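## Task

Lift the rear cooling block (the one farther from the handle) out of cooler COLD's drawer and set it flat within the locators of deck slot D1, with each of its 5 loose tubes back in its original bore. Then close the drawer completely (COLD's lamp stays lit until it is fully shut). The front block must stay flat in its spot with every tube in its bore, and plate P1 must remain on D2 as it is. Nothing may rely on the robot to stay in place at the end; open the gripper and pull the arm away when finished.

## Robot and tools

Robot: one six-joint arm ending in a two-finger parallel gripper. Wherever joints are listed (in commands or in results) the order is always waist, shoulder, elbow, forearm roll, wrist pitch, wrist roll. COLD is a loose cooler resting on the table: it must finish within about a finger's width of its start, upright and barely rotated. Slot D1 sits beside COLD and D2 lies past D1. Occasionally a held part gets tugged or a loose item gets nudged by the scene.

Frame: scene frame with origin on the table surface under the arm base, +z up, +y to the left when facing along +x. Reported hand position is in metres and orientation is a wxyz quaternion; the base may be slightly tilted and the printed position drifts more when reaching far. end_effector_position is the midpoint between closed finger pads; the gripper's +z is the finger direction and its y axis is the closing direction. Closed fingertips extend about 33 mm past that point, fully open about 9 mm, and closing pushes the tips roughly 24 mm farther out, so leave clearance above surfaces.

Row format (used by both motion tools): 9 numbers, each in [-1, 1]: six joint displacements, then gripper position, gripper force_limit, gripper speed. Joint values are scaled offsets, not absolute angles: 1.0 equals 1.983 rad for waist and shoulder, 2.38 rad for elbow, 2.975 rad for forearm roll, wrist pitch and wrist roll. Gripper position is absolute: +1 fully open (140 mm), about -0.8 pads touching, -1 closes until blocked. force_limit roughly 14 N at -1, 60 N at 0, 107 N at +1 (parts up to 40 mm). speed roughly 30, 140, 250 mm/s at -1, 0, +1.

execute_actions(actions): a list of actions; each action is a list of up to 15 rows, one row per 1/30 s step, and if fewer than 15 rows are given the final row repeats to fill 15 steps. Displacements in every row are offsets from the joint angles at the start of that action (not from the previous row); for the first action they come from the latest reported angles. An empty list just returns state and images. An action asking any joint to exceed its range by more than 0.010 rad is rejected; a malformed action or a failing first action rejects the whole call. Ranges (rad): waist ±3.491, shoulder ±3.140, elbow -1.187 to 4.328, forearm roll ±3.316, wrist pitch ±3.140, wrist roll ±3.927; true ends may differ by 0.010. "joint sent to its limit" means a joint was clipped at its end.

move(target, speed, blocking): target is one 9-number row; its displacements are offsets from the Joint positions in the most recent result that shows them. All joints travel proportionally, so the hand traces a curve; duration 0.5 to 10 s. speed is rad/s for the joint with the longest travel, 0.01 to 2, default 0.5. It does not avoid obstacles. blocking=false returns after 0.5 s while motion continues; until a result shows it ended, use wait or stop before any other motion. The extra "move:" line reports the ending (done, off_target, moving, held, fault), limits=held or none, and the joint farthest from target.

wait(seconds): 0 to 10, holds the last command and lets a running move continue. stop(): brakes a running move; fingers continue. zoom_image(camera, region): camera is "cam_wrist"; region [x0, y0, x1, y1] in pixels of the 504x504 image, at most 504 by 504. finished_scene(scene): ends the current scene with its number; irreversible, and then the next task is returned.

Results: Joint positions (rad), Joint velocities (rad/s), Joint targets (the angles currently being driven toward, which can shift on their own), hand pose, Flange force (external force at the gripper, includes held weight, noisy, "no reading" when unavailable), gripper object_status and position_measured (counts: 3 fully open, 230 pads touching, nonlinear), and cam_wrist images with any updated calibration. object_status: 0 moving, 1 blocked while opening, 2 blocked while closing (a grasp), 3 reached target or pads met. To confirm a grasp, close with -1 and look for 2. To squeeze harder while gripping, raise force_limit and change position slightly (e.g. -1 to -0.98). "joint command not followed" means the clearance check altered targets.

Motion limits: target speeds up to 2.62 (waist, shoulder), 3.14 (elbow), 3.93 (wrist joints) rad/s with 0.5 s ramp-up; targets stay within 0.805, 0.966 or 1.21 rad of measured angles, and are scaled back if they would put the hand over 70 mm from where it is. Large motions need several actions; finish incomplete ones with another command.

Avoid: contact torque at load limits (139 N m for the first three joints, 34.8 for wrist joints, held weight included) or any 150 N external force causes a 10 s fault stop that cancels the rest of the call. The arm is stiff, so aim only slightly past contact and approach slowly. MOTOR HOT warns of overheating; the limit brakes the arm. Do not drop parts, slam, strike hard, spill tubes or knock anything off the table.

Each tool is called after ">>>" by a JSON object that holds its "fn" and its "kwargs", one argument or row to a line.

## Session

>>> {"fn": "execute_actions", "kwargs": {
  "actions": []
}}

Scene clock: 0.00 s.
end_effector_position=(+0.6260, +0.0037, +0.1100) position_measured=3 object_status=3 end_effector_quat_wxyz=(-0.175, +0.332, +0.797, +0.473)
Joint names: [waist, shoulder, elbow, forearm roll, wrist pitch, wrist roll]
Joint positions: [-0.64   0.703  0.407 -1.4   -1.876 -1.41 ]
Joint velocities: [-0.  0. -0.  0.  0.  0.]
Flange force (N, the push that the arm receives, along the gripper's own x y z axes): no reading
Joint targets: [-0.640 0.703 0.407 -1.400 -1.876 -1.410]
camera_calibration (this result's frames):
cam_wrist: T_world_to_cam=[[0.793107, 0.271508, 0.54522, -0.557157], [0.575676, -0.626531, -0.525411, -0.290368], [0.198944, 0.730577, -0.653207, 0.129559], [0, 0, 0, 1]] pos_world=[0.583268, -0.125305, 0.23584]

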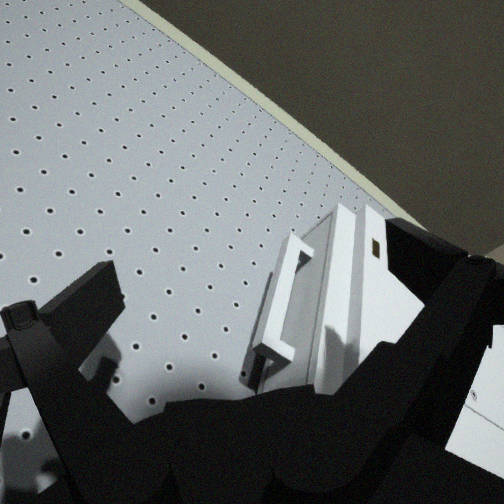

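>>> {"fn": "move", "kwargs": {
  "target": [0,-0.2,0,0,0,0,1,0,0],
  "speed": 0.6
}}

>>> {"fn": "move", "kwargs": {
  "target": [0.2,-0.175,0.2,0.37,0,0.45,1,0,0],
  "speed": 1.2
}}

Scene clock: 1.73 s.
end_effector_position=(+0.6938, +0.1017, +0.2772) position_measured=3 object_status=3 end_effector_quat_wxyz=(-0.087, +0.178, +0.877, +0.438)
Joint names: [waist, shoulder, elbow, forearm roll, wrist pitch, wrist roll]
Joint positions: [-0.64   0.307  0.407 -1.4   -1.876 -1.41 ]
Joint velocities: [ 0.    -0.001 -0.001  0.001  0.    -0.   ]
Flange force (N, the push that the arm receives, along the gripper's own x y z axes): [2.5 3.5 -2.1]
Joint targets: [-0.640 0.307 0.407 -1.400 -1.876 -1.410]
move: done; limits=none; farthest joint: the shoulder, 0.001 radians from its target (0.397 radians at the start)
camera_calibration (this result's frames):
cam_wrist: T_world_to_cam=[[0.519449, 0.508508, 0.686726, -0.602105], [0.821573, -0.518158, -0.237762, -0.441545], [0.234928, 0.687701, -0.686933, 0.142452], [0, 0, 0, 1]] pos_world=[0.642058, -0.0205786, 0.406353]

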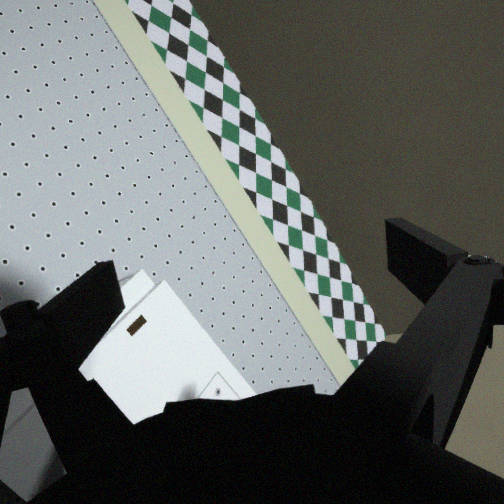

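Scene clock: 3.53 s.
end_effector_position=(+0.7403, +0.0698, +0.5325) position_measured=3 object_status=3 end_effector_quat_wxyz=(+0.044, +0.706, -0.705, +0.058)
Joint names: [waist, shoulder, elbow, forearm roll, wrist pitch, wrist roll]
Joint positions: [-0.243 -0.04   0.883 -0.299 -1.876 -0.071]
Joint velocities: [ 0.    -0.001  0.     0.002  0.     0.   ]
Flange force (N, the push that the arm receives, along the gripper's own x y z axes): [1.8 5.8 -1.1]
Joint targets: [-0.243 -0.040 0.883 -0.299 -1.876 -0.071]
move: done; limits=none; farthest joint: the waist, 0.000 radians from its target (0.397 radians at the start)
camera_calibration (this result's frames):
cam_wrist: T_world_to_cam=[[-0.988893, 0.144162, -0.0361795, 0.741657], [0.138289, 0.981619, 0.131528, -0.231075], [0.0544758, 0.125064, -0.990652, 0.663434], [0, 0, 0, 1]] pos_world=[0.729233, 0.0369376, 0.714457]

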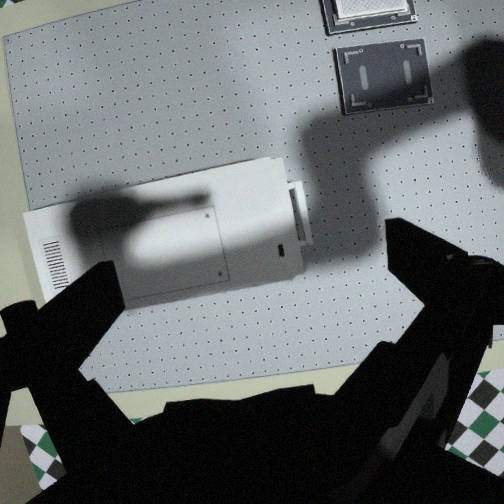

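>>> {"fn": "move", "kwargs": {
  "target": [0.1397,-0.0111,-0.3882,-0.0096,0.3089,0.5637,1,0,0],
  "speed": 1.2
}}

Scene clock: 7.87 s.
end_effector_position=(+0.6640, +0.0726, +0.1369) position_measured=3 object_status=3 end_effector_quat_wxyz=(-0.000, +1.000, +0.026, -0.000)
Joint names: [waist, shoulder, elbow, forearm roll, wrist pitch, wrist roll]
Joint positions: [ 0.034 -0.062 -0.041 -0.328 -0.957  1.606]
Joint velocities: [ 0.     0.    -0.    -0.     0.001  0.001]
Flange force (N, the push that the arm receives, along the gripper's own x y z axes): [-5.3 1.5 -4.7]
Joint targets: [0.034 -0.062 -0.041 -0.328 -0.957 1.606]
move: done; limits=none; farthest joint: the waist, 0.000 radians from its target (0.277 radians at the start)
camera_calibration (this result's frames):
cam_wrist: T_world_to_cam=[[-0.0956503, -0.995405, 0.00436441, 0.135497], [-0.958907, 0.0933179, 0.267933, 0.603101], [-0.26711, 0.0214428, -0.963428, 0.492682], [0, 0, 0, 1]] pos_world=[0.722878, 0.0680296, 0.312481]

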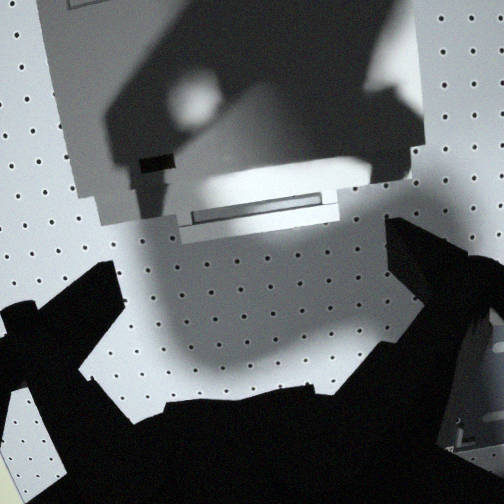

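>>> {"fn": "move", "kwargs": {
  "target": [0.0187,0.0777,0.0008,-0.0054,0.0528,0.007,1,0,0],
  "speed": 0.2
}}

Scene clock: 10.23 s.
end_effector_position=(+0.6691, +0.0677, +0.0468) position_measured=3 object_status=3 end_effector_quat_wxyz=(-0.001, +1.000, +0.026, +0.000)
Joint names: [waist, shoulder, elbow, forearm roll, wrist pitch, wrist roll]
Joint positions: [ 0.071  0.092 -0.039 -0.344 -0.8    1.627]
Joint velocities: [ 0.001  0.002 -0.     0.     0.001  0.   ]
Flange force (N, the push that the arm receives, along the gripper's own x y z axes): [-1.4 0.9 -4.5]
Joint targets: [0.071 0.092 -0.039 -0.344 -0.800 1.627]
move: done; limits=none; farthest joint: the waist, 0.000 radians from its target (0.037 radians at the start)
camera_calibration (this result's frames):
cam_wrist: T_world_to_cam=[[-0.0953595, -0.995438, 0.00311321, 0.131408], [-0.959261, 0.0927285, 0.266871, 0.632927], [-0.265942, 0.0224623, -0.963727, 0.406505], [0, 0, 0, 1]] pos_world=[0.72778, 0.0629873, 0.222442]

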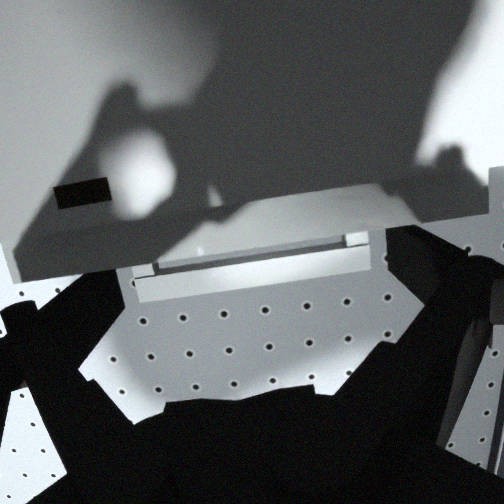

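>>> {"fn": "move", "kwargs": {
  "target": [0,0,0,0,0,0,-1,-1,-0.3]
}}

>>> {"fn": "move", "kwargs": {
  "target": [0.021,-0.0709,-0.1082,-0.0022,0.041,-0.0007,-1,-1,-0.3],
  "speed": 0.13
}}

>>> {"fn": "move", "kwargs": {
  "target": [0.0307,-0.0686,-0.1022,0.0027,0.0405,-0.0104,-1,-1,-0.3],
  "speed": 0.15
}}

>>> {"fn": "move", "kwargs": {
  "target": [0.0234,-0.0363,-0.0526,0.0086,0.022,-0.0165,-1,-1,-0.3],
  "speed": 0.13
}}

>>> {"fn": "move", "kwargs": {
  "target": [0.0293,-0.0373,-0.0533,0.0147,0.022,-0.0259,-1,-1,-0.3],
  "speed": 0.09
}}

Scene clock: 13.80 s.
end_effector_position=(+0.6690, +0.0677, +0.0467) position_measured=59 object_status=2 end_effector_quat_wxyz=(-0.001, +1.000, +0.026, +0.000)
Joint names: [waist, shoulder, elbow, forearm roll, wrist pitch, wrist roll]
Joint positions: [ 0.071  0.092 -0.039 -0.344 -0.8    1.627]
Joint velocities: [ 0.    -0.    -0.001  0.001 -0.     0.   ]
Flange force (N, the push that the arm receives, along the gripper's own x y z axes): [-3.6 22.4 -17.6]
Joint targets: [0.071 0.092 -0.039 -0.344 -0.800 1.627]
move: done; limits=none; farthest joint: the waist, 0.000 radians from its target (0.000 radians at the start)
camera_calibration (this result's frames):
cam_wrist: T_world_to_cam=[[-0.0954103, -0.995433, 0.00315336, 0.131396], [-0.95924, 0.0927868, 0.266924, 0.632895], [-0.265997, 0.0224424, -0.963712, 0.406476], [0, 0, 0, 1]] pos_world=[0.727757, 0.062949, 0.222377]

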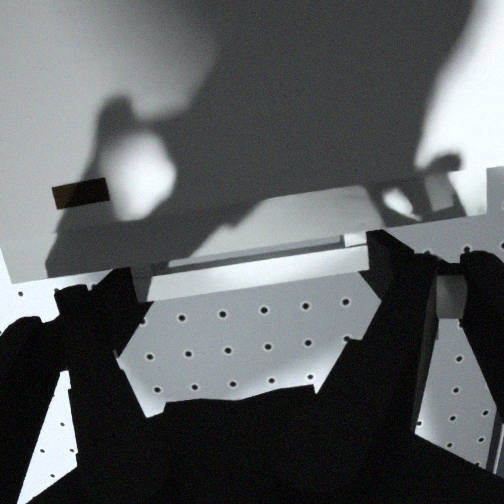

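Scene clock: 16.17 s.
end_effector_position=(+0.5841, +0.0639, +0.0469) position_measured=59 object_status=2 end_effector_quat_wxyz=(+0.000, +1.000, +0.025, -0.001)
Joint names: [waist, shoulder, elbow, forearm roll, wrist pitch, wrist roll]
Joint positions: [ 0.112 -0.049 -0.297 -0.35  -0.678  1.625]
Joint velocities: [ 0.    -0.001 -0.001 -0.002  0.001  0.   ]
Flange force (N, the push that the arm receives, along the gripper's own x y z axes): [-0.8 6.5 -10.2]
Joint targets: [0.112 -0.049 -0.297 -0.350 -0.678 1.625]
move: done; limits=none; farthest joint: the waist, 0.000 radians from its target (0.042 radians at the start)
camera_calibration (this result's frames):
cam_wrist: T_world_to_cam=[[-0.0973982, -0.995233, 0.00504563, 0.120598], [-0.958562, 0.0951707, 0.268518, 0.551055], [-0.267718, 0.0213166, -0.963262, 0.385182], [0, 0, 0, 1]] pos_world=[0.643086, 0.059368, 0.222454]

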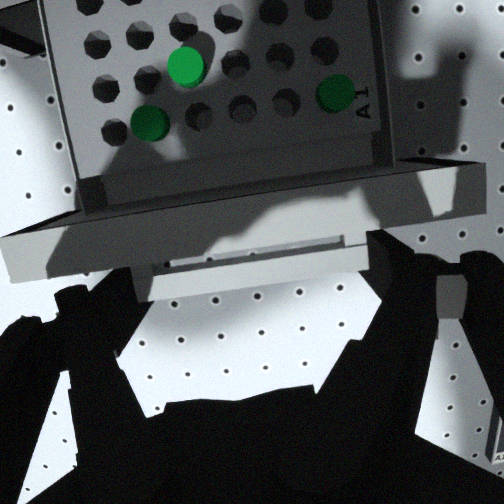

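Scene clock: 18.17 s.
end_effector_position=(+0.5000, +0.0603, +0.0468) position_measured=59 object_status=2 end_effector_quat_wxyz=(+0.000, +1.000, +0.026, -0.001)
Joint names: [waist, shoulder, elbow, forearm roll, wrist pitch, wrist roll]
Joint positions: [ 0.173 -0.185 -0.54  -0.342 -0.558  1.594]
Joint velocities: [ 0.001 -0.     0.     0.001  0.001  0.   ]
Flange force (N, the push that the arm receives, along the gripper's own x y z axes): [3.6 4.8 -18.0]
Joint targets: [0.173 -0.185 -0.540 -0.342 -0.558 1.594]
move: done; limits=none; farthest joint: the waist, 0.000 radians from its target (0.060 radians at the start)
camera_calibration (this result's frames):
cam_wrist: T_world_to_cam=[[-0.0964519, -0.995324, 0.00517288, 0.108378], [-0.958651, 0.0942936, 0.268508, 0.47098], [-0.26774, 0.0209391, -0.963264, 0.362644], [0, 0, 0, 1]] pos_world=[0.559053, 0.0558679, 0.222299]

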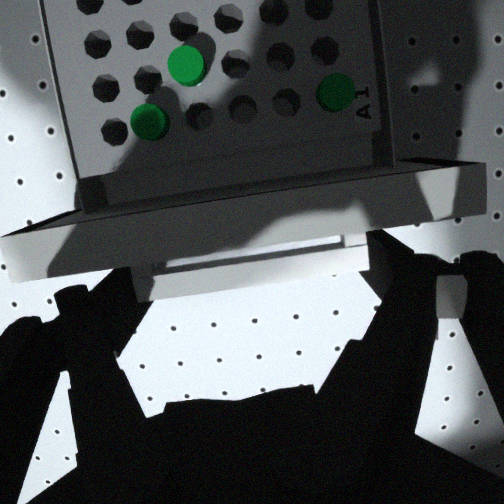

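Scene clock: 19.50 s.
end_effector_position=(+0.4583, +0.0585, +0.0469) position_measured=59 object_status=2 end_effector_quat_wxyz=(+0.001, +1.000, +0.026, +0.000)
Joint names: [waist, shoulder, elbow, forearm roll, wrist pitch, wrist roll]
Joint positions: [ 0.22  -0.257 -0.665 -0.317 -0.492  1.545]
Joint velocities: [ 0.    -0.001 -0.004  0.001  0.    -0.001]
Flange force (N, the push that the arm receives, along the gripper's own x y z axes): no reading
Joint targets: [0.220 -0.257 -0.665 -0.317 -0.492 1.545]
move: done; limits=none; farthest joint: the waist, 0.000 radians from its target (0.046 radians at the start)
camera_calibration (this result's frames):
cam_wrist: T_world_to_cam=[[-0.0966562, -0.995299, 0.00607638, 0.102606], [-0.958968, 0.0947593, 0.267209, 0.431267], [-0.266529, 0.0200004, -0.963619, 0.351117], [0, 0, 0, 1]] pos_world=[0.517072, 0.0542347, 0.222481]

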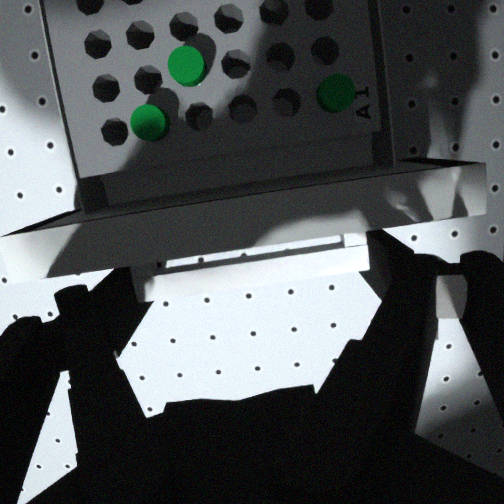

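Scene clock: 21.67 s.
end_effector_position=(+0.4170, +0.0568, +0.0468) position_measured=230 object_status=3 end_effector_quat_wxyz=(+0.000, +1.000, +0.025, -0.000)
Joint names: [waist, shoulder, elbow, forearm roll, wrist pitch, wrist roll]
Joint positions: [ 0.278 -0.331 -0.792 -0.273 -0.427  1.468]
Joint velocities: [ 0.  0. -0. -0. -0. -0.]
Flange force (N, the push that the arm receives, along the gripper's own x y z axes): no reading
Joint targets: [0.278 -0.331 -0.792 -0.273 -0.427 1.468]
move: done; limits=none; farthest joint: the waist, 0.000 radians from its target (0.058 radians at the start)
camera_calibration (this result's frames):
cam_wrist: T_world_to_cam=[[-0.0970424, -0.995268, 0.00501134, 0.0971406], [-0.958764, 0.0948321, 0.267914, 0.391804], [-0.267122, 0.0211944, -0.96343, 0.340223], [0, 0, 0, 1]] pos_world=[0.475956, 0.0523144, 0.222324]

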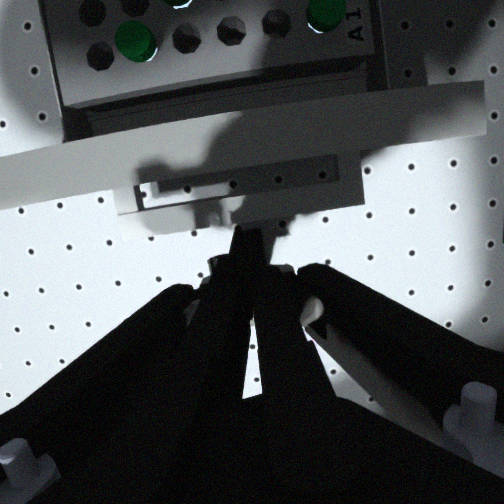

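>>> {"fn": "move", "kwargs": {
  "target": [0,-0.15,0,0.0346,-0.0985,-0.03,1,0,0]
}}

>>> {"fn": "move", "kwargs": {
  "target": [-0.1402,0.231,0.3155,-0.0531,-0.116,-0.4517,1,0,0],
  "speed": 1
}}

Scene clock: 23.63 s.
end_effector_position=(+0.4176, +0.0653, +0.1403) position_measured=3 object_status=3 end_effector_quat_wxyz=(+0.001, +0.999, +0.041, -0.001)
Joint names: [waist, shoulder, elbow, forearm roll, wrist pitch, wrist roll]
Joint positions: [ 0.278 -0.628 -0.792 -0.17  -0.72   1.378]
Joint velocities: [-0.     0.     0.001  0.001 -0.     0.   ]
Flange force (N, the push that the arm receives, along the gripper's own x y z axes): no reading
Joint targets: [0.278 -0.628 -0.792 -0.170 -0.720 1.378]
move: done; limits=none; farthest joint: the waist, 0.000 radians from its target (0.000 radians at the start)
camera_calibration (this result's frames):
cam_wrist: T_world_to_cam=[[-0.0655102, -0.997833, 0.00613525, 0.0919654], [-0.960687, 0.0647315, 0.269981, 0.368947], [-0.269793, 0.0117925, -0.962846, 0.431957], [0, 0, 0, 1]] pos_world=[0.477007, 0.0627898, 0.315735]

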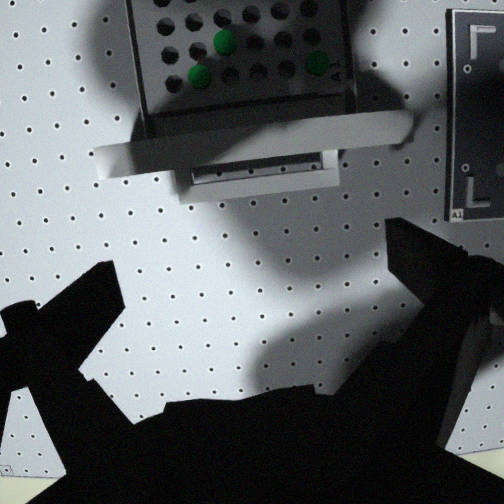

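Scene clock: 25.60 s.
end_effector_position=(+0.6534, +0.0743, +0.1997) position_measured=3 object_status=3 end_effector_quat_wxyz=(-0.002, +0.726, -0.687, +0.002)
Joint names: [waist, shoulder, elbow, forearm roll, wrist pitch, wrist roll]
Joint positions: [-0.    -0.17  -0.041 -0.328 -1.065  0.035]
Joint velocities: [ 0.001  0.001  0.     0.    -0.    -0.001]
Flange force (N, the push that the arm receives, along the gripper's own x y z axes): [1.3 4.0 -5.1]
Joint targets: [-0.000 -0.170 -0.041 -0.328 -1.065 0.035]
move: done; limits=none; farthest joint: the wrist roll, 0.001 radians from its target (1.344 radians at the start)
camera_calibration (this result's frames):
cam_wrist: T_world_to_cam=[[-0.995692, 0.0927232, -0.000316341, 0.64407], [0.0892449, 0.959255, 0.268076, -0.173267], [0.0251603, 0.266893, -0.963398, 0.341076], [0, 0, 0, 1]] pos_world=[0.648177, 0.0154566, 0.375244]

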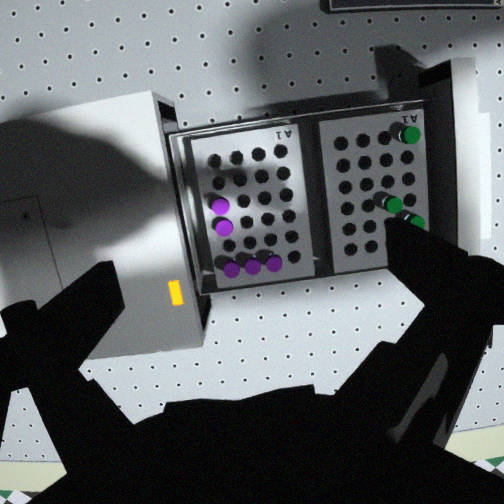

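>>> {"fn": "move", "kwargs": {
  "target": [0.0272,0.0775,-0.0229,-0.0055,0.0706,0.0044,0.42,0,0],
  "speed": 0.3
}}

Scene clock: 37.17 s.
end_effector_position=(+0.6532, +0.0699, +0.1173) position_measured=76 object_status=3 end_effector_quat_wxyz=(-0.003, +0.723, -0.690, -0.001)
Joint names: [waist, shoulder, elbow, forearm roll, wrist pitch, wrist roll]
Joint positions: [ 0.041 -0.053 -0.082 -0.34  -0.905  0.045]
Joint velocities: [-0. -0.  0. -0.  0. -0.]
Flange force (N, the push that the arm receives, along the gripper's own x y z axes): [0.1 12.5 -32.5]
Joint targets: [0.041 -0.053 -0.082 -0.340 -0.905 0.045]
FORCE FAULT: contact force on the arm reached its limit, and the arm stopped for 10 seconds. The contact can be on any part of the arm, not only on its tool. That time counts as 20 of the actions that you can send in this scene. The arm's remaining commands of this call were not run. The arm holds still and accepts commands again. Move the arm away from the contact; if what it grips holds it there, let go first. Pushing or pulling that hard again can fault the arm again.
move: fault; limits=none; farthest joint: the wrist pitch, 0.050 radians from its target (0.210 radians at the start)
camera_calibration (this result's frames):
cam_wrist: T_world_to_cam=[[-0.994873, 0.101085, 0.00300787, 0.642788], [0.0980774, 0.957162, 0.272437, -0.153074], [0.0246604, 0.271336, -0.962169, 0.26271], [0, 0, 0, 1]] pos_world=[0.648027, 0.0102578, 0.292541]

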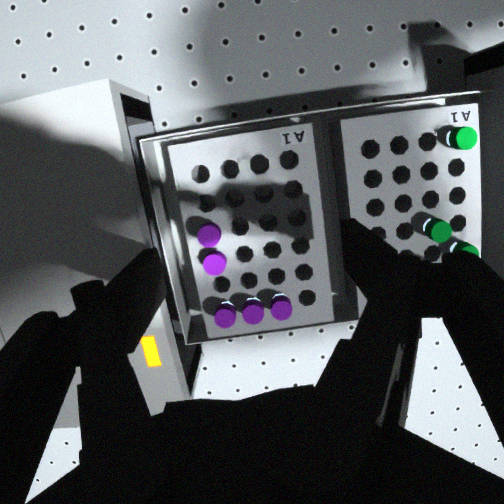

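>>> {"fn": "move", "kwargs": {
  "target": [-0.0013,-0.006,-0.0063,-0.001,0.0003,0.001,0.32,0,0],
  "speed": 0.03
}}

>>> {"fn": "zoom_image", "kwargs": {
  "camera": "cam_wrist",
  "region": [60,100,400,400]
}}

Scene clock: 39.60 s.
end_effector_position=(+0.6476, +0.0685, +0.1192) position_measured=89 object_status=3 end_effector_quat_wxyz=(-0.002, +0.723, -0.691, -0.001)
Joint names: [waist, shoulder, elbow, forearm roll, wrist pitch, wrist roll]
Joint positions: [ 0.038 -0.065 -0.097 -0.343 -0.904  0.048]
Joint velocities: [-0.001 -0.001  0.001 -0.     0.     0.   ]
Flange force (N, the push that the arm receives, along the gripper's own x y z axes): [-0.4 3.6 -5.2]
Joint targets: [0.038 -0.065 -0.097 -0.343 -0.904 0.048]
move: done; limits=none; farthest joint: the waist, 0.000 radians from its target (0.003 radians at the start)
camera_calibration (this result's frames):
cam_wrist: T_world_to_cam=[[-0.994704, 0.102696, 0.0041909, 0.636983], [0.0999449, 0.956931, 0.272571, -0.152833], [0.0239817, 0.271546, -0.962127, 0.265505], [0, 0, 0, 1]] pos_world=[0.642517, 0.00873736, 0.294438]

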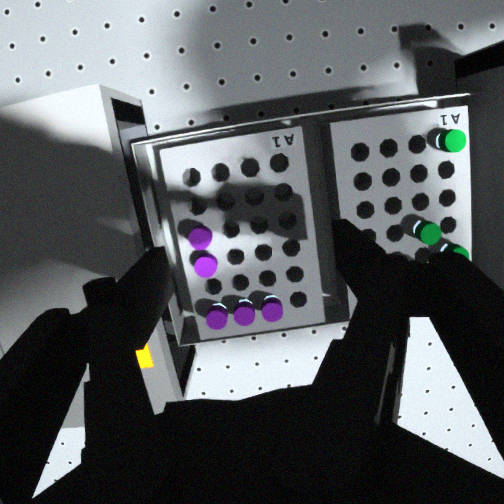

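Region (60, 100, 400, 400) of cam_wrist's 504x504 image, scaled by 1.482, with more detail than that image has; it fills the top 445 rows of this view, and the rest is white.

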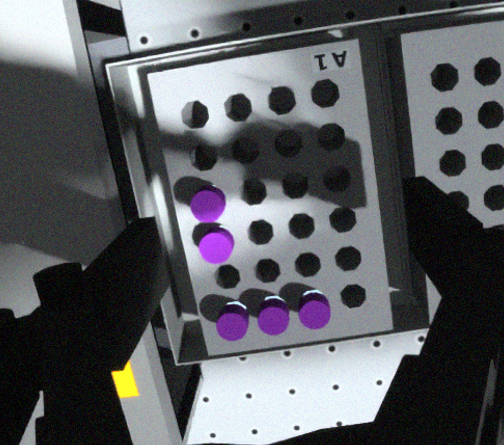

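>>> {"fn": "move", "kwargs": {
  "target": [0.0055,0.0168,-0.0005,-0.0008,0.012,0.0005,0.32,0,0],
  "speed": 0.025
}}

>>> {"fn": "move", "kwargs": {
  "target": [0.004,0.0118,-0.0008,-0.0004,0.0087,0,0.32,0,0],
  "speed": 0.02
}}

Scene clock: 42.00 s.
end_effector_position=(+0.6487, +0.0684, +0.0995) position_measured=89 object_status=3 end_effector_quat_wxyz=(-0.002, +0.723, -0.691, -0.002)
Joint names: [waist, shoulder, elbow, forearm roll, wrist pitch, wrist roll]
Joint positions: [ 0.049 -0.032 -0.099 -0.346 -0.868  0.049]
Joint velocities: [ 0.001  0.001 -0.    -0.     0.001  0.001]
Flange force (N, the push that the arm receives, along the gripper's own x y z axes): [1.1 -1.3 -3.6]
Joint targets: [0.049 -0.032 -0.099 -0.346 -0.868 0.049]
move: done; limits=none; farthest joint: the waist, 0.000 radians from its target (0.010 radians at the start)
camera_calibration (this result's frames):
cam_wrist: T_world_to_cam=[[-0.994624, 0.103443, 0.00469627, 0.638014], [0.100789, 0.956707, 0.273046, -0.148115], [0.0237518, 0.272052, -0.961989, 0.246704], [0, 0, 0, 1]] pos_world=[0.643653, 0.00858826, 0.274773]

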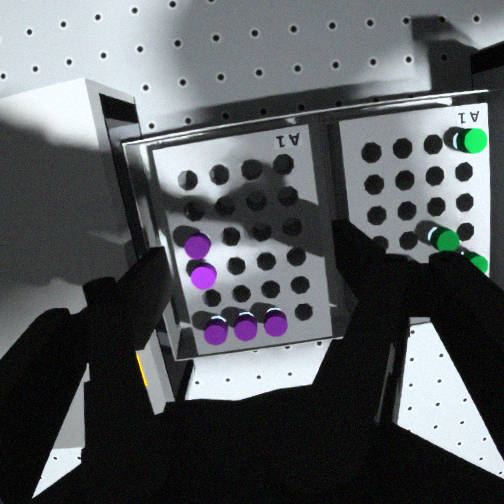

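Scene clock: 43.50 s.
end_effector_position=(+0.6487, +0.0681, +0.0855) position_measured=89 object_status=3 end_effector_quat_wxyz=(-0.002, +0.722, -0.692, -0.002)
Joint names: [waist, shoulder, elbow, forearm roll, wrist pitch, wrist roll]
Joint positions: [ 0.057 -0.009 -0.1   -0.347 -0.843  0.049]
Joint velocities: [ 0.     0.001 -0.001  0.001  0.002  0.001]
Flange force (N, the push that the arm receives, along the gripper's own x y z axes): [2.1 0.5 -3.7]
Joint targets: [0.057 -0.009 -0.100 -0.347 -0.843 0.049]
move: done; limits=none; farthest joint: the elbow, 0.001 radians from its target (0.002 radians at the start)
camera_calibration (this result's frames):
cam_wrist: T_world_to_cam=[[-0.994494, 0.104663, 0.00526437, 0.637861], [0.102126, 0.956671, 0.272675, -0.144846], [0.0235028, 0.271711, -0.962092, 0.233439], [0, 0, 0, 1]] pos_world=[0.643655, 0.00838086, 0.260728]

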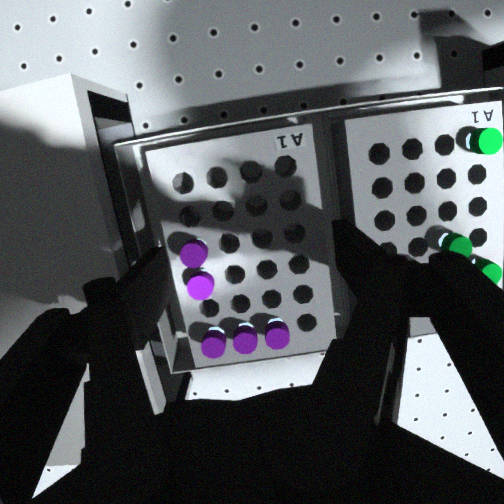

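>>> {"fn": "move", "kwargs": {
  "target": [-0.0009,0.0025,0.0038,0,-0.0014,0.0013,0.32,0,0],
  "speed": 0.015
}}

>>> {"fn": "move", "kwargs": {
  "target": [0.0029,0.0083,-0.0007,-0.0002,0.0062,0,0.32,0,0],
  "speed": 0.012
}}

Scene clock: 45.10 s.
end_effector_position=(+0.6516, +0.0680, +0.0857) position_measured=89 object_status=3 end_effector_quat_wxyz=(-0.002, +0.723, -0.690, -0.002)
Joint names: [waist, shoulder, elbow, forearm roll, wrist pitch, wrist roll]
Joint positions: [ 0.055 -0.004 -0.091 -0.347 -0.847  0.053]
Joint velocities: [-0.     0.001  0.003 -0.001 -0.001  0.   ]
Flange force (N, the push that the arm receives, along the gripper's own x y z axes): [-0.1 3.3 -4.1]
Joint targets: [0.055 -0.004 -0.091 -0.347 -0.847 0.053]
move: done; limits=none; farthest joint: the waist, 0.000 radians from its target (0.002 radians at the start)
camera_calibration (this result's frames):
cam_wrist: T_world_to_cam=[[-0.994857, 0.101172, 0.00496351, 0.641289], [0.0986867, 0.957039, 0.272648, -0.142901], [0.0228341, 0.271735, -0.962101, 0.234049], [0, 0, 0, 1]] pos_world=[0.646748, 0.00828212, 0.260957]

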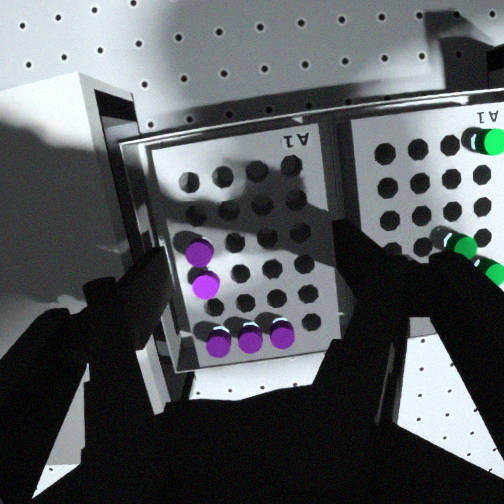

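Scene clock: 46.87 s.
end_effector_position=(+0.6512, +0.0678, +0.0756) position_measured=89 object_status=3 end_effector_quat_wxyz=(-0.002, +0.723, -0.691, -0.002)
Joint names: [waist, shoulder, elbow, forearm roll, wrist pitch, wrist roll]
Joint positions: [ 0.061  0.013 -0.093 -0.347 -0.828  0.053]
Joint velocities: [ 0.001  0.     0.002 -0.     0.001  0.   ]
Flange force (N, the push that the arm receives, along the gripper's own x y z axes): [0.9 1.6 -5.1]
Joint targets: [0.061 0.013 -0.093 -0.347 -0.828 0.053]
move: done; limits=none; farthest joint: the waist, 0.000 radians from its target (0.005 radians at the start)
camera_calibration (this result's frames):
cam_wrist: T_world_to_cam=[[-0.994794, 0.101762, 0.00545983, 0.640889], [0.0994015, 0.957114, 0.272124, -0.140333], [0.0224663, 0.27125, -0.962247, 0.224748], [0, 0, 0, 1]] pos_world=[0.646452, 0.00813316, 0.250952]

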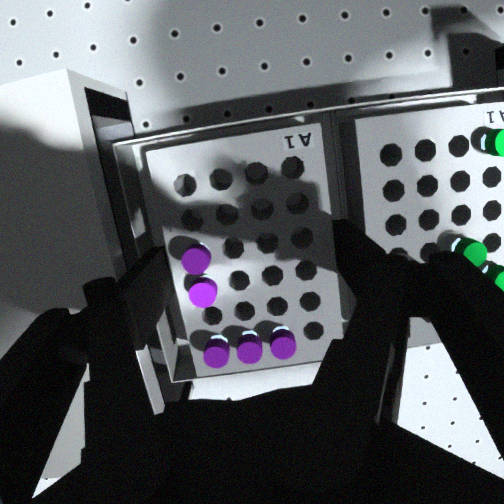

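>>> {"fn": "move", "kwargs": {
  "target": [0.002,0.006,-0.0003,-0.0002,0.0043,0,0.32,0,0],
  "speed": 0.01
}}

Scene clock: 48.83 s.
end_effector_position=(+0.6510, +0.0677, +0.0686) position_measured=89 object_status=3 end_effector_quat_wxyz=(-0.001, +0.723, -0.691, -0.002)
Joint names: [waist, shoulder, elbow, forearm roll, wrist pitch, wrist roll]
Joint positions: [ 0.065  0.025 -0.094 -0.348 -0.816  0.053]
Joint velocities: [ 0.     0.001 -0.    -0.001  0.001  0.   ]
Flange force (N, the push that the arm receives, along the gripper's own x y z axes): [0.5 4.4 -6.1]
Joint targets: [0.065 0.025 -0.094 -0.348 -0.816 0.053]
move: done; limits=none; farthest joint: the waist, 0.000 radians from its target (0.004 radians at the start)
camera_calibration (this result's frames):
cam_wrist: T_world_to_cam=[[-0.994737, 0.102293, 0.00583712, 0.640604], [0.100022, 0.95714, 0.271807, -0.138629], [0.0222171, 0.270961, -0.962334, 0.218155], [0, 0, 0, 1]] pos_world=[0.646252, 0.0080466, 0.243879]

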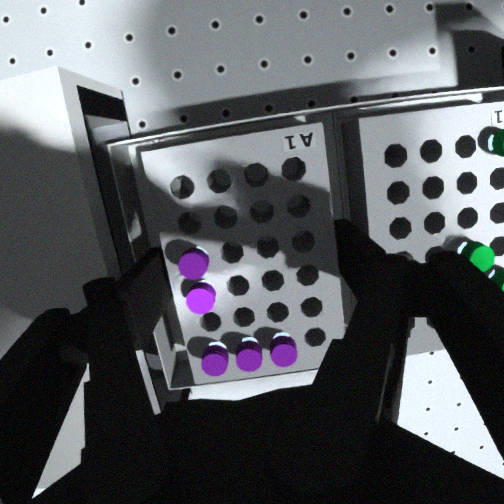

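>>> {"fn": "move", "kwargs": {
  "target": [0.0022,0.0069,-0.0003,-0.0002,0.0049,0,0.32,0,0],
  "speed": 0.01
}}

Scene clock: 60.23 s.
end_effector_position=(+0.6510, +0.0677, +0.0655) position_measured=89 object_status=3 end_effector_quat_wxyz=(-0.001, +0.723, -0.691, -0.002)
Joint names: [waist, shoulder, elbow, forearm roll, wrist pitch, wrist roll]
Joint positions: [ 0.067  0.03  -0.094 -0.348 -0.81   0.053]
Joint velocities: [ 0.     0.    -0.001 -0.001 -0.    -0.   ]
Flange force (N, the push that the arm receives, along the gripper's own x y z axes): [1.1 10.6 -33.2]
Joint targets: [0.067 0.030 -0.094 -0.348 -0.810 0.053]
FORCE FAULT: contact force on the arm reached its limit, and the arm stopped for 10 seconds. The contact can be on any part of the arm, not only on its tool. That time counts as 20 of the actions that you can send in this scene. The arm's remaining commands of this call were not run. The arm holds still and accepts commands again. Move the arm away from the contact; if what it grips holds it there, let go first. Pushing or pulling that hard again can fault the arm again.
move: fault; limits=none; farthest joint: the shoulder, 0.009 radians from its target (0.014 radians at the start)
camera_calibration (this result's frames):
cam_wrist: T_world_to_cam=[[-0.994731, 0.102352, 0.00578806, 0.640616], [0.100068, 0.957166, 0.271697, -0.13782], [0.0222687, 0.270845, -0.962365, 0.21516], [0, 0, 0, 1]] pos_world=[0.646241, 0.00807351, 0.2408]

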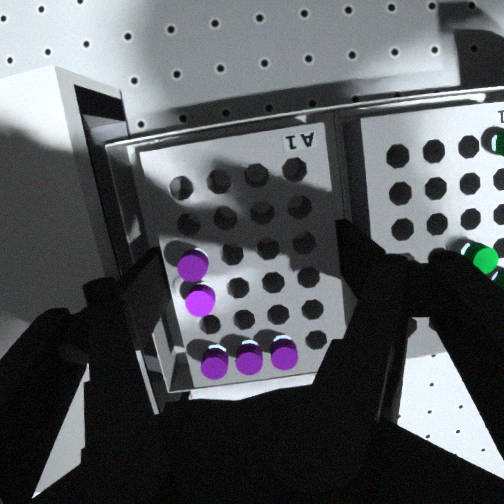

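>>> {"fn": "move", "kwargs": {
  "target": [-0.0004,-0.0013,0,0,-0.0009,0,0.32,0,0],
  "speed": 0.01
}}

>>> {"fn": "zoom_image", "kwargs": {
  "camera": "cam_wrist",
  "region": [40,200,240,400]
}}

>>> {"fn": "zoom_image", "kwargs": {
  "camera": "cam_wrist",
  "region": [280,170,480,370]
}}

Scene clock: 61.67 s.
end_effector_position=(+0.6510, +0.0677, +0.0669) position_measured=89 object_status=3 end_effector_quat_wxyz=(-0.001, +0.723, -0.691, -0.002)
Joint names: [waist, shoulder, elbow, forearm roll, wrist pitch, wrist roll]
Joint positions: [ 0.066  0.027 -0.094 -0.348 -0.813  0.053]
Joint velocities: [-0.     0.     0.003 -0.001 -0.     0.   ]
Flange force (N, the push that the arm receives, along the gripper's own x y z axes): [0.3 -0.3 -4.1]
Joint targets: [0.066 0.027 -0.094 -0.348 -0.813 0.053]
move: done; limits=none; farthest joint: the waist, 0.000 radians from its target (0.001 radians at the start)
camera_calibration (this result's frames):
cam_wrist: T_world_to_cam=[[-0.994735, 0.102319, 0.00579643, 0.640586], [0.100035, 0.957125, 0.271854, -0.138266], [0.0222679, 0.271003, -0.962321, 0.216532], [0, 0, 0, 1]] pos_world=[0.646223, 0.008113, 0.242249]

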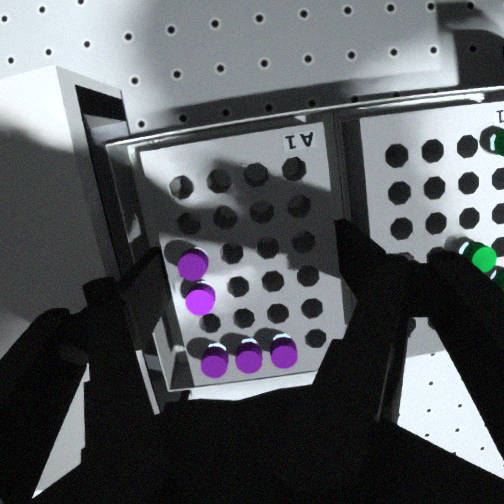

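Region (40, 200, 240, 400) of cam_wrist's 504x504 image, scaled by 2.520, with more detail than that image has.

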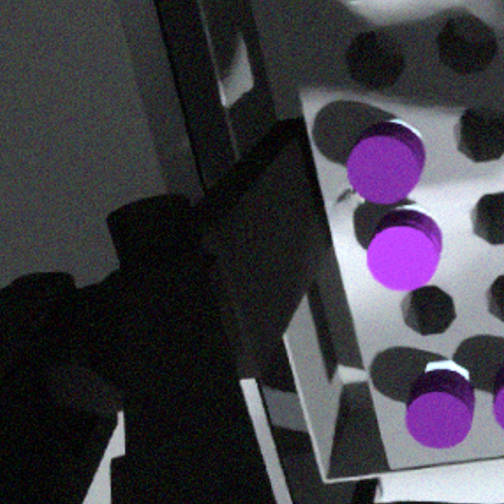

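Region (280, 170, 480, 370) of cam_wrist's 504x504 image, scaled by 2.520, with more detail than that image has.

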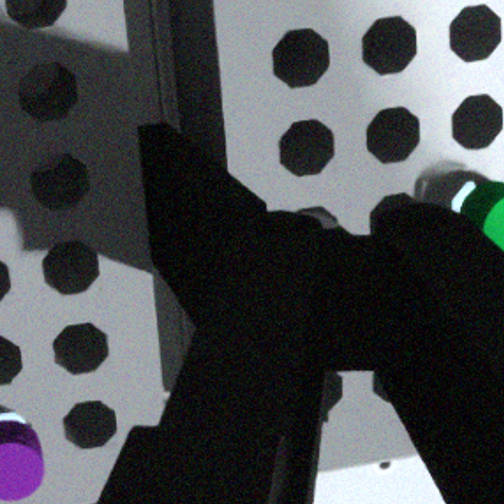

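>>> {"fn": "move", "kwargs": {
  "target": [0,0,0,0,0,0,-1,0,-1]
}}

>>> {"fn": "move", "kwargs": {
  "target": [-0.0029,-0.0083,0.0007,0.0002,-0.0062,0,-1,0,-1],
  "speed": 0.02
}}

Scene clock: 62.77 s.
end_effector_position=(+0.6510, +0.0678, +0.0670) position_measured=103 object_status=2 end_effector_quat_wxyz=(-0.001, +0.723, -0.691, -0.002)
Joint names: [waist, shoulder, elbow, forearm roll, wrist pitch, wrist roll]
Joint positions: [ 0.066  0.027 -0.094 -0.348 -0.813  0.053]
Joint velocities: [-0.    -0.    -0.002 -0.001  0.     0.   ]
Flange force (N, the push that the arm receives, along the gripper's own x y z axes): [3.0 2.5 -18.2]
Joint targets: [0.066 0.027 -0.094 -0.348 -0.813 0.053]
move: done; limits=none; farthest joint: the waist, 0.000 radians from its target (0.000 radians at the start)
camera_calibration (this result's frames):
cam_wrist: T_world_to_cam=[[-0.994737, 0.102304, 0.00564692, 0.640649], [0.0999784, 0.957122, 0.271887, -0.138274], [0.0224103, 0.271021, -0.962313, 0.216513], [0, 0, 0, 1]] pos_world=[0.64625, 0.00812444, 0.242331]

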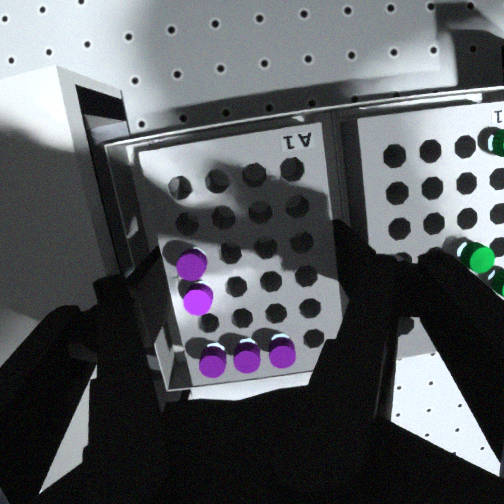

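Scene clock: 63.90 s.
end_effector_position=(+0.6516, +0.0680, +0.0770) position_measured=103 object_status=2 end_effector_quat_wxyz=(-0.002, +0.723, -0.691, -0.002)
Joint names: [waist, shoulder, elbow, forearm roll, wrist pitch, wrist roll]
Joint positions: [ 0.06   0.011 -0.092 -0.348 -0.831  0.053]
Joint velocities: [-0.    -0.002  0.002 -0.001 -0.001 -0.001]
Flange force (N, the push that the arm receives, along the gripper's own x y z axes): [-2.0 3.1 2.9]
Joint targets: [0.060 0.011 -0.092 -0.348 -0.831 0.053]
move: done; limits=none; farthest joint: the waist, 0.000 radians from its target (0.006 radians at the start)
camera_calibration (this result's frames):
cam_wrist: T_world_to_cam=[[-0.994796, 0.101753, 0.00516844, 0.641189], [0.0993048, 0.957019, 0.272494, -0.14088], [0.0227809, 0.27159, -0.962143, 0.225767], [0, 0, 0, 1]] pos_world=[0.6467, 0.00826547, 0.252295]

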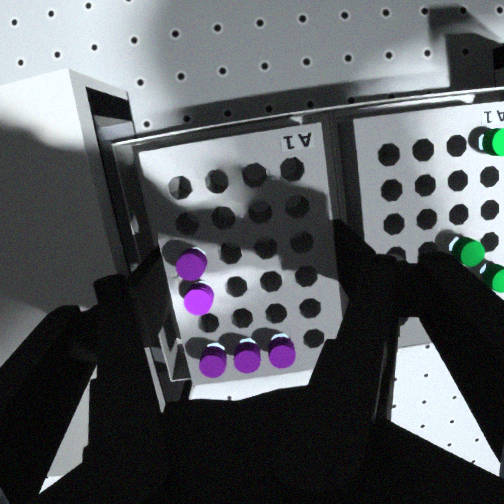

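>>> {"fn": "move", "kwargs": {
  "target": [-0.0111,-0.0368,-0.0008,0.0017,-0.0255,0,-0.98,0.5,-1],
  "speed": 0.06
}}

>>> {"fn": "move", "kwargs": {
  "target": [-0.0192,-0.0595,0.0143,0.005,-0.0497,-0.006,-0.98,0.5,-1],
  "speed": 0.12
}}

>>> {"fn": "move", "kwargs": {
  "target": [-0.1873,-0.1098,-0.1376,-0.0764,-0.0229,0.1264,-0.98,0.5,-1],
  "speed": 0.25
}}

>>> {"fn": "zoom_image", "kwargs": {
  "camera": "cam_wrist",
  "region": [100,0,340,170]
}}

Scene clock: 66.63 s.
end_effector_position=(+0.6478, +0.0683, +0.1186) position_measured=105 object_status=2 end_effector_quat_wxyz=(-0.001, +0.725, -0.689, -0.002)
Joint names: [waist, shoulder, elbow, forearm roll, wrist pitch, wrist roll]
Joint positions: [ 0.038 -0.062 -0.094 -0.343 -0.907  0.053]
Joint velocities: [ 0.    -0.001  0.002  0.    -0.001  0.   ]
Flange force (N, the push that the arm receives, along the gripper's own x y z axes): [0.1 2.6 4.8]
Joint targets: [0.038 -0.062 -0.094 -0.343 -0.907 0.053]
move: done; limits=none; farthest joint: the waist, 0.000 radians from its target (0.022 radians at the start)
camera_calibration (this result's frames):
cam_wrist: T_world_to_cam=[[-0.995272, 0.0969038, 0.00664783, 0.637679], [0.0950555, 0.95764, 0.271829, -0.149378], [0.019975, 0.271175, -0.962323, 0.267652], [0, 0, 0, 1]] pos_world=[0.643517, 0.00867584, 0.293934]

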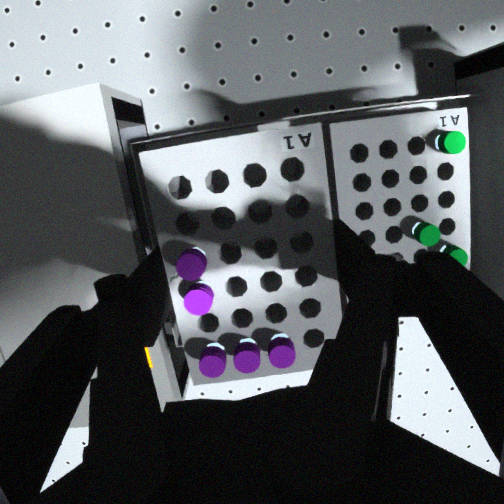

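Scene clock: 68.23 s.
end_effector_position=(+0.6482, +0.0726, +0.1984) position_measured=105 object_status=2 end_effector_quat_wxyz=(-0.002, +0.726, -0.688, +0.003)
Joint names: [waist, shoulder, elbow, forearm roll, wrist pitch, wrist roll]
Joint positions: [ 0.    -0.18  -0.06  -0.328 -1.055  0.035]
Joint velocities: [-0.    -0.001  0.001 -0.    -0.001 -0.001]
Flange force (N, the push that the arm receives, along the gripper's own x y z axes): [-1.9 4.5 3.8]
Joint targets: [0.000 -0.180 -0.060 -0.328 -1.055 0.035]
move: done; limits=none; farthest joint: the waist, 0.000 radians from its target (0.039 radians at the start)
camera_calibration (this result's frames):
cam_wrist: T_world_to_cam=[[-0.995571, 0.0939841, -0.00212433, 0.639227], [0.090008, 0.959488, 0.266987, -0.171127], [0.0271308, 0.265613, -0.963698, 0.339325], [0, 0, 0, 1]] pos_world=[0.642593, 0.0139875, 0.374054]

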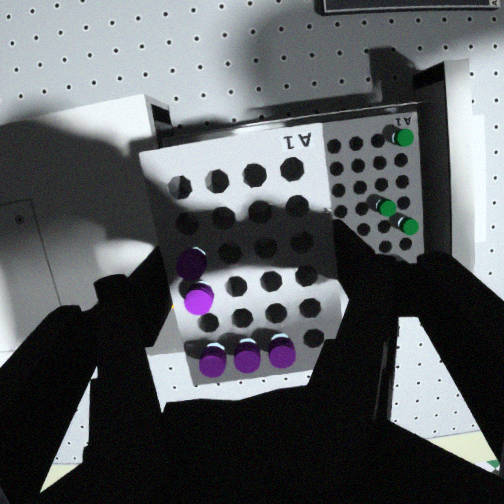

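Scene clock: 70.17 s.
end_effector_position=(+0.4863, -0.0303, +0.2296) position_measured=105 object_status=2 end_effector_quat_wxyz=(-0.000, +0.707, -0.708, +0.000)
Joint names: [waist, shoulder, elbow, forearm roll, wrist pitch, wrist roll]
Joint positions: [-0.371 -0.398 -0.388 -0.555 -1.123  0.411]
Joint velocities: [-0.001  0.    -0.002 -0.001 -0.     0.001]
Flange force (N, the push that the arm receives, along the gripper's own x y z axes): [3.3 1.0 5.1]
Joint targets: [-0.371 -0.398 -0.388 -0.555 -1.123 0.411]
move: done; limits=none; farthest joint: the waist, 0.000 radians from its target (0.372 radians at the start)
camera_calibration (this result's frames):
cam_wrist: T_world_to_cam=[[-0.988824, 0.14902, 0.0043934, 0.484673], [0.144742, 0.952538, 0.267807, -0.0931591], [0.0357238, 0.26545, -0.963463, 0.396835], [0, 0, 0, 1]] pos_world=[0.478564, -0.0888283, 0.405155]

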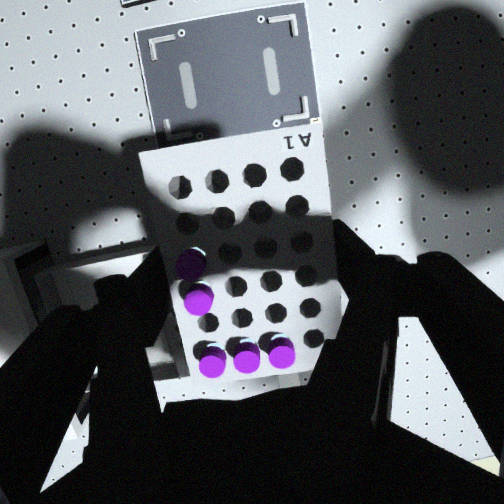

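Region (100, 0, 340, 170) of cam_wrist's 504x504 image, scaled by 2.100, with more detail than that image has; it fills the top 357 rows of this view, and the rest is white.

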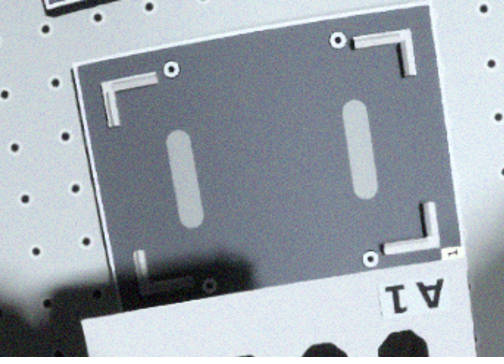

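>>> {"fn": "move", "kwargs": {
  "target": [-0.0819,0.2186,0.034,-0.0607,0.0629,0.6642,-0.98,0.5,-1],
  "speed": 0.5
}}

>>> {"fn": "move", "kwargs": {
  "target": [0.0167,0.0242,-0.0006,-0.0072,0.0192,0.0047,-0.98,0.5,-1],
  "speed": 0.05
}}

>>> {"fn": "zoom_image", "kwargs": {
  "camera": "cam_wrist",
  "region": [80,40,380,260]
}}

Scene clock: 77.60 s.
end_effector_position=(+0.4874, -0.1507, +0.1096) position_measured=105 object_status=2 end_effector_quat_wxyz=(-0.000, +1.000, +0.003, +0.000)
Joint names: [waist, shoulder, elbow, forearm roll, wrist pitch, wrist roll]
Joint positions: [-0.533  0.036 -0.307 -0.736 -0.936  2.387]
Joint velocities: [ 0.     0.     0.     0.    -0.     0.001]
Flange force (N, the push that the arm receives, along the gripper's own x y z axes): [-2.1 -1.4 4.6]
Joint targets: [-0.533 0.036 -0.307 -0.736 -0.936 2.387]
move: done; limits=none; farthest joint: the waist, 0.000 radians from its target (0.162 radians at the start)
camera_calibration (this result's frames):
cam_wrist: T_world_to_cam=[[-0.141326, -0.989954, 0.0042589, -0.0804554], [-0.953824, 0.137317, 0.267141, 0.466237], [-0.265042, 0.0336916, -0.963648, 0.424839], [0, 0, 0, 1]] pos_world=[0.545938, -0.157983, 0.285187]

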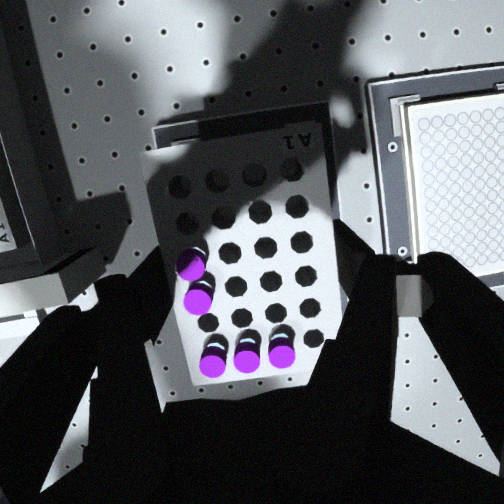

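Scene clock: 79.03 s.
end_effector_position=(+0.4877, -0.1505, +0.0816) position_measured=105 object_status=2 end_effector_quat_wxyz=(-0.001, +1.000, +0.003, +0.000)
Joint names: [waist, shoulder, elbow, forearm roll, wrist pitch, wrist roll]
Joint positions: [-0.5    0.084 -0.308 -0.757 -0.879  2.401]
Joint velocities: [ 0.     0.002 -0.001 -0.     0.001  0.   ]
Flange force (N, the push that the arm receives, along the gripper's own x y z axes): [-2.5 -3.6 2.6]
Joint targets: [-0.500 0.084 -0.308 -0.757 -0.878 2.401]
move: done; limits=none; farthest joint: the waist, 0.001 radians from its target (0.034 radians at the start)
camera_calibration (this result's frames):
cam_wrist: T_world_to_cam=[[-0.141745, -0.989897, 0.00352621, -0.0798461], [-0.9539, 0.13754, 0.266752, 0.474022], [-0.264542, 0.034447, -0.963759, 0.397796], [0, 0, 0, 1]] pos_world=[0.546085, -0.157939, 0.257215]

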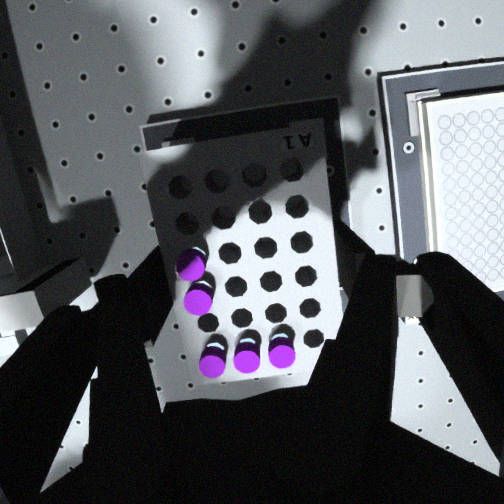

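Region (80, 40, 380, 260) of cam_wrist's 504x504 image, scaled by 1.680, with more detail than that image has; it fills the top 370 rows of this view, and the rest is white.

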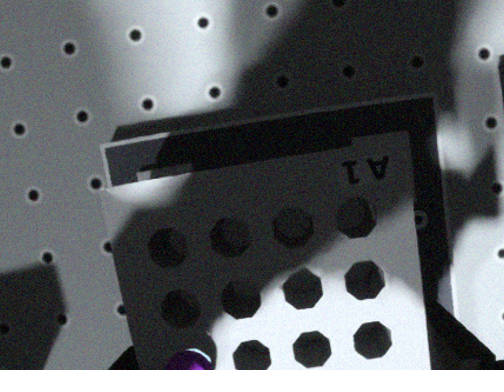

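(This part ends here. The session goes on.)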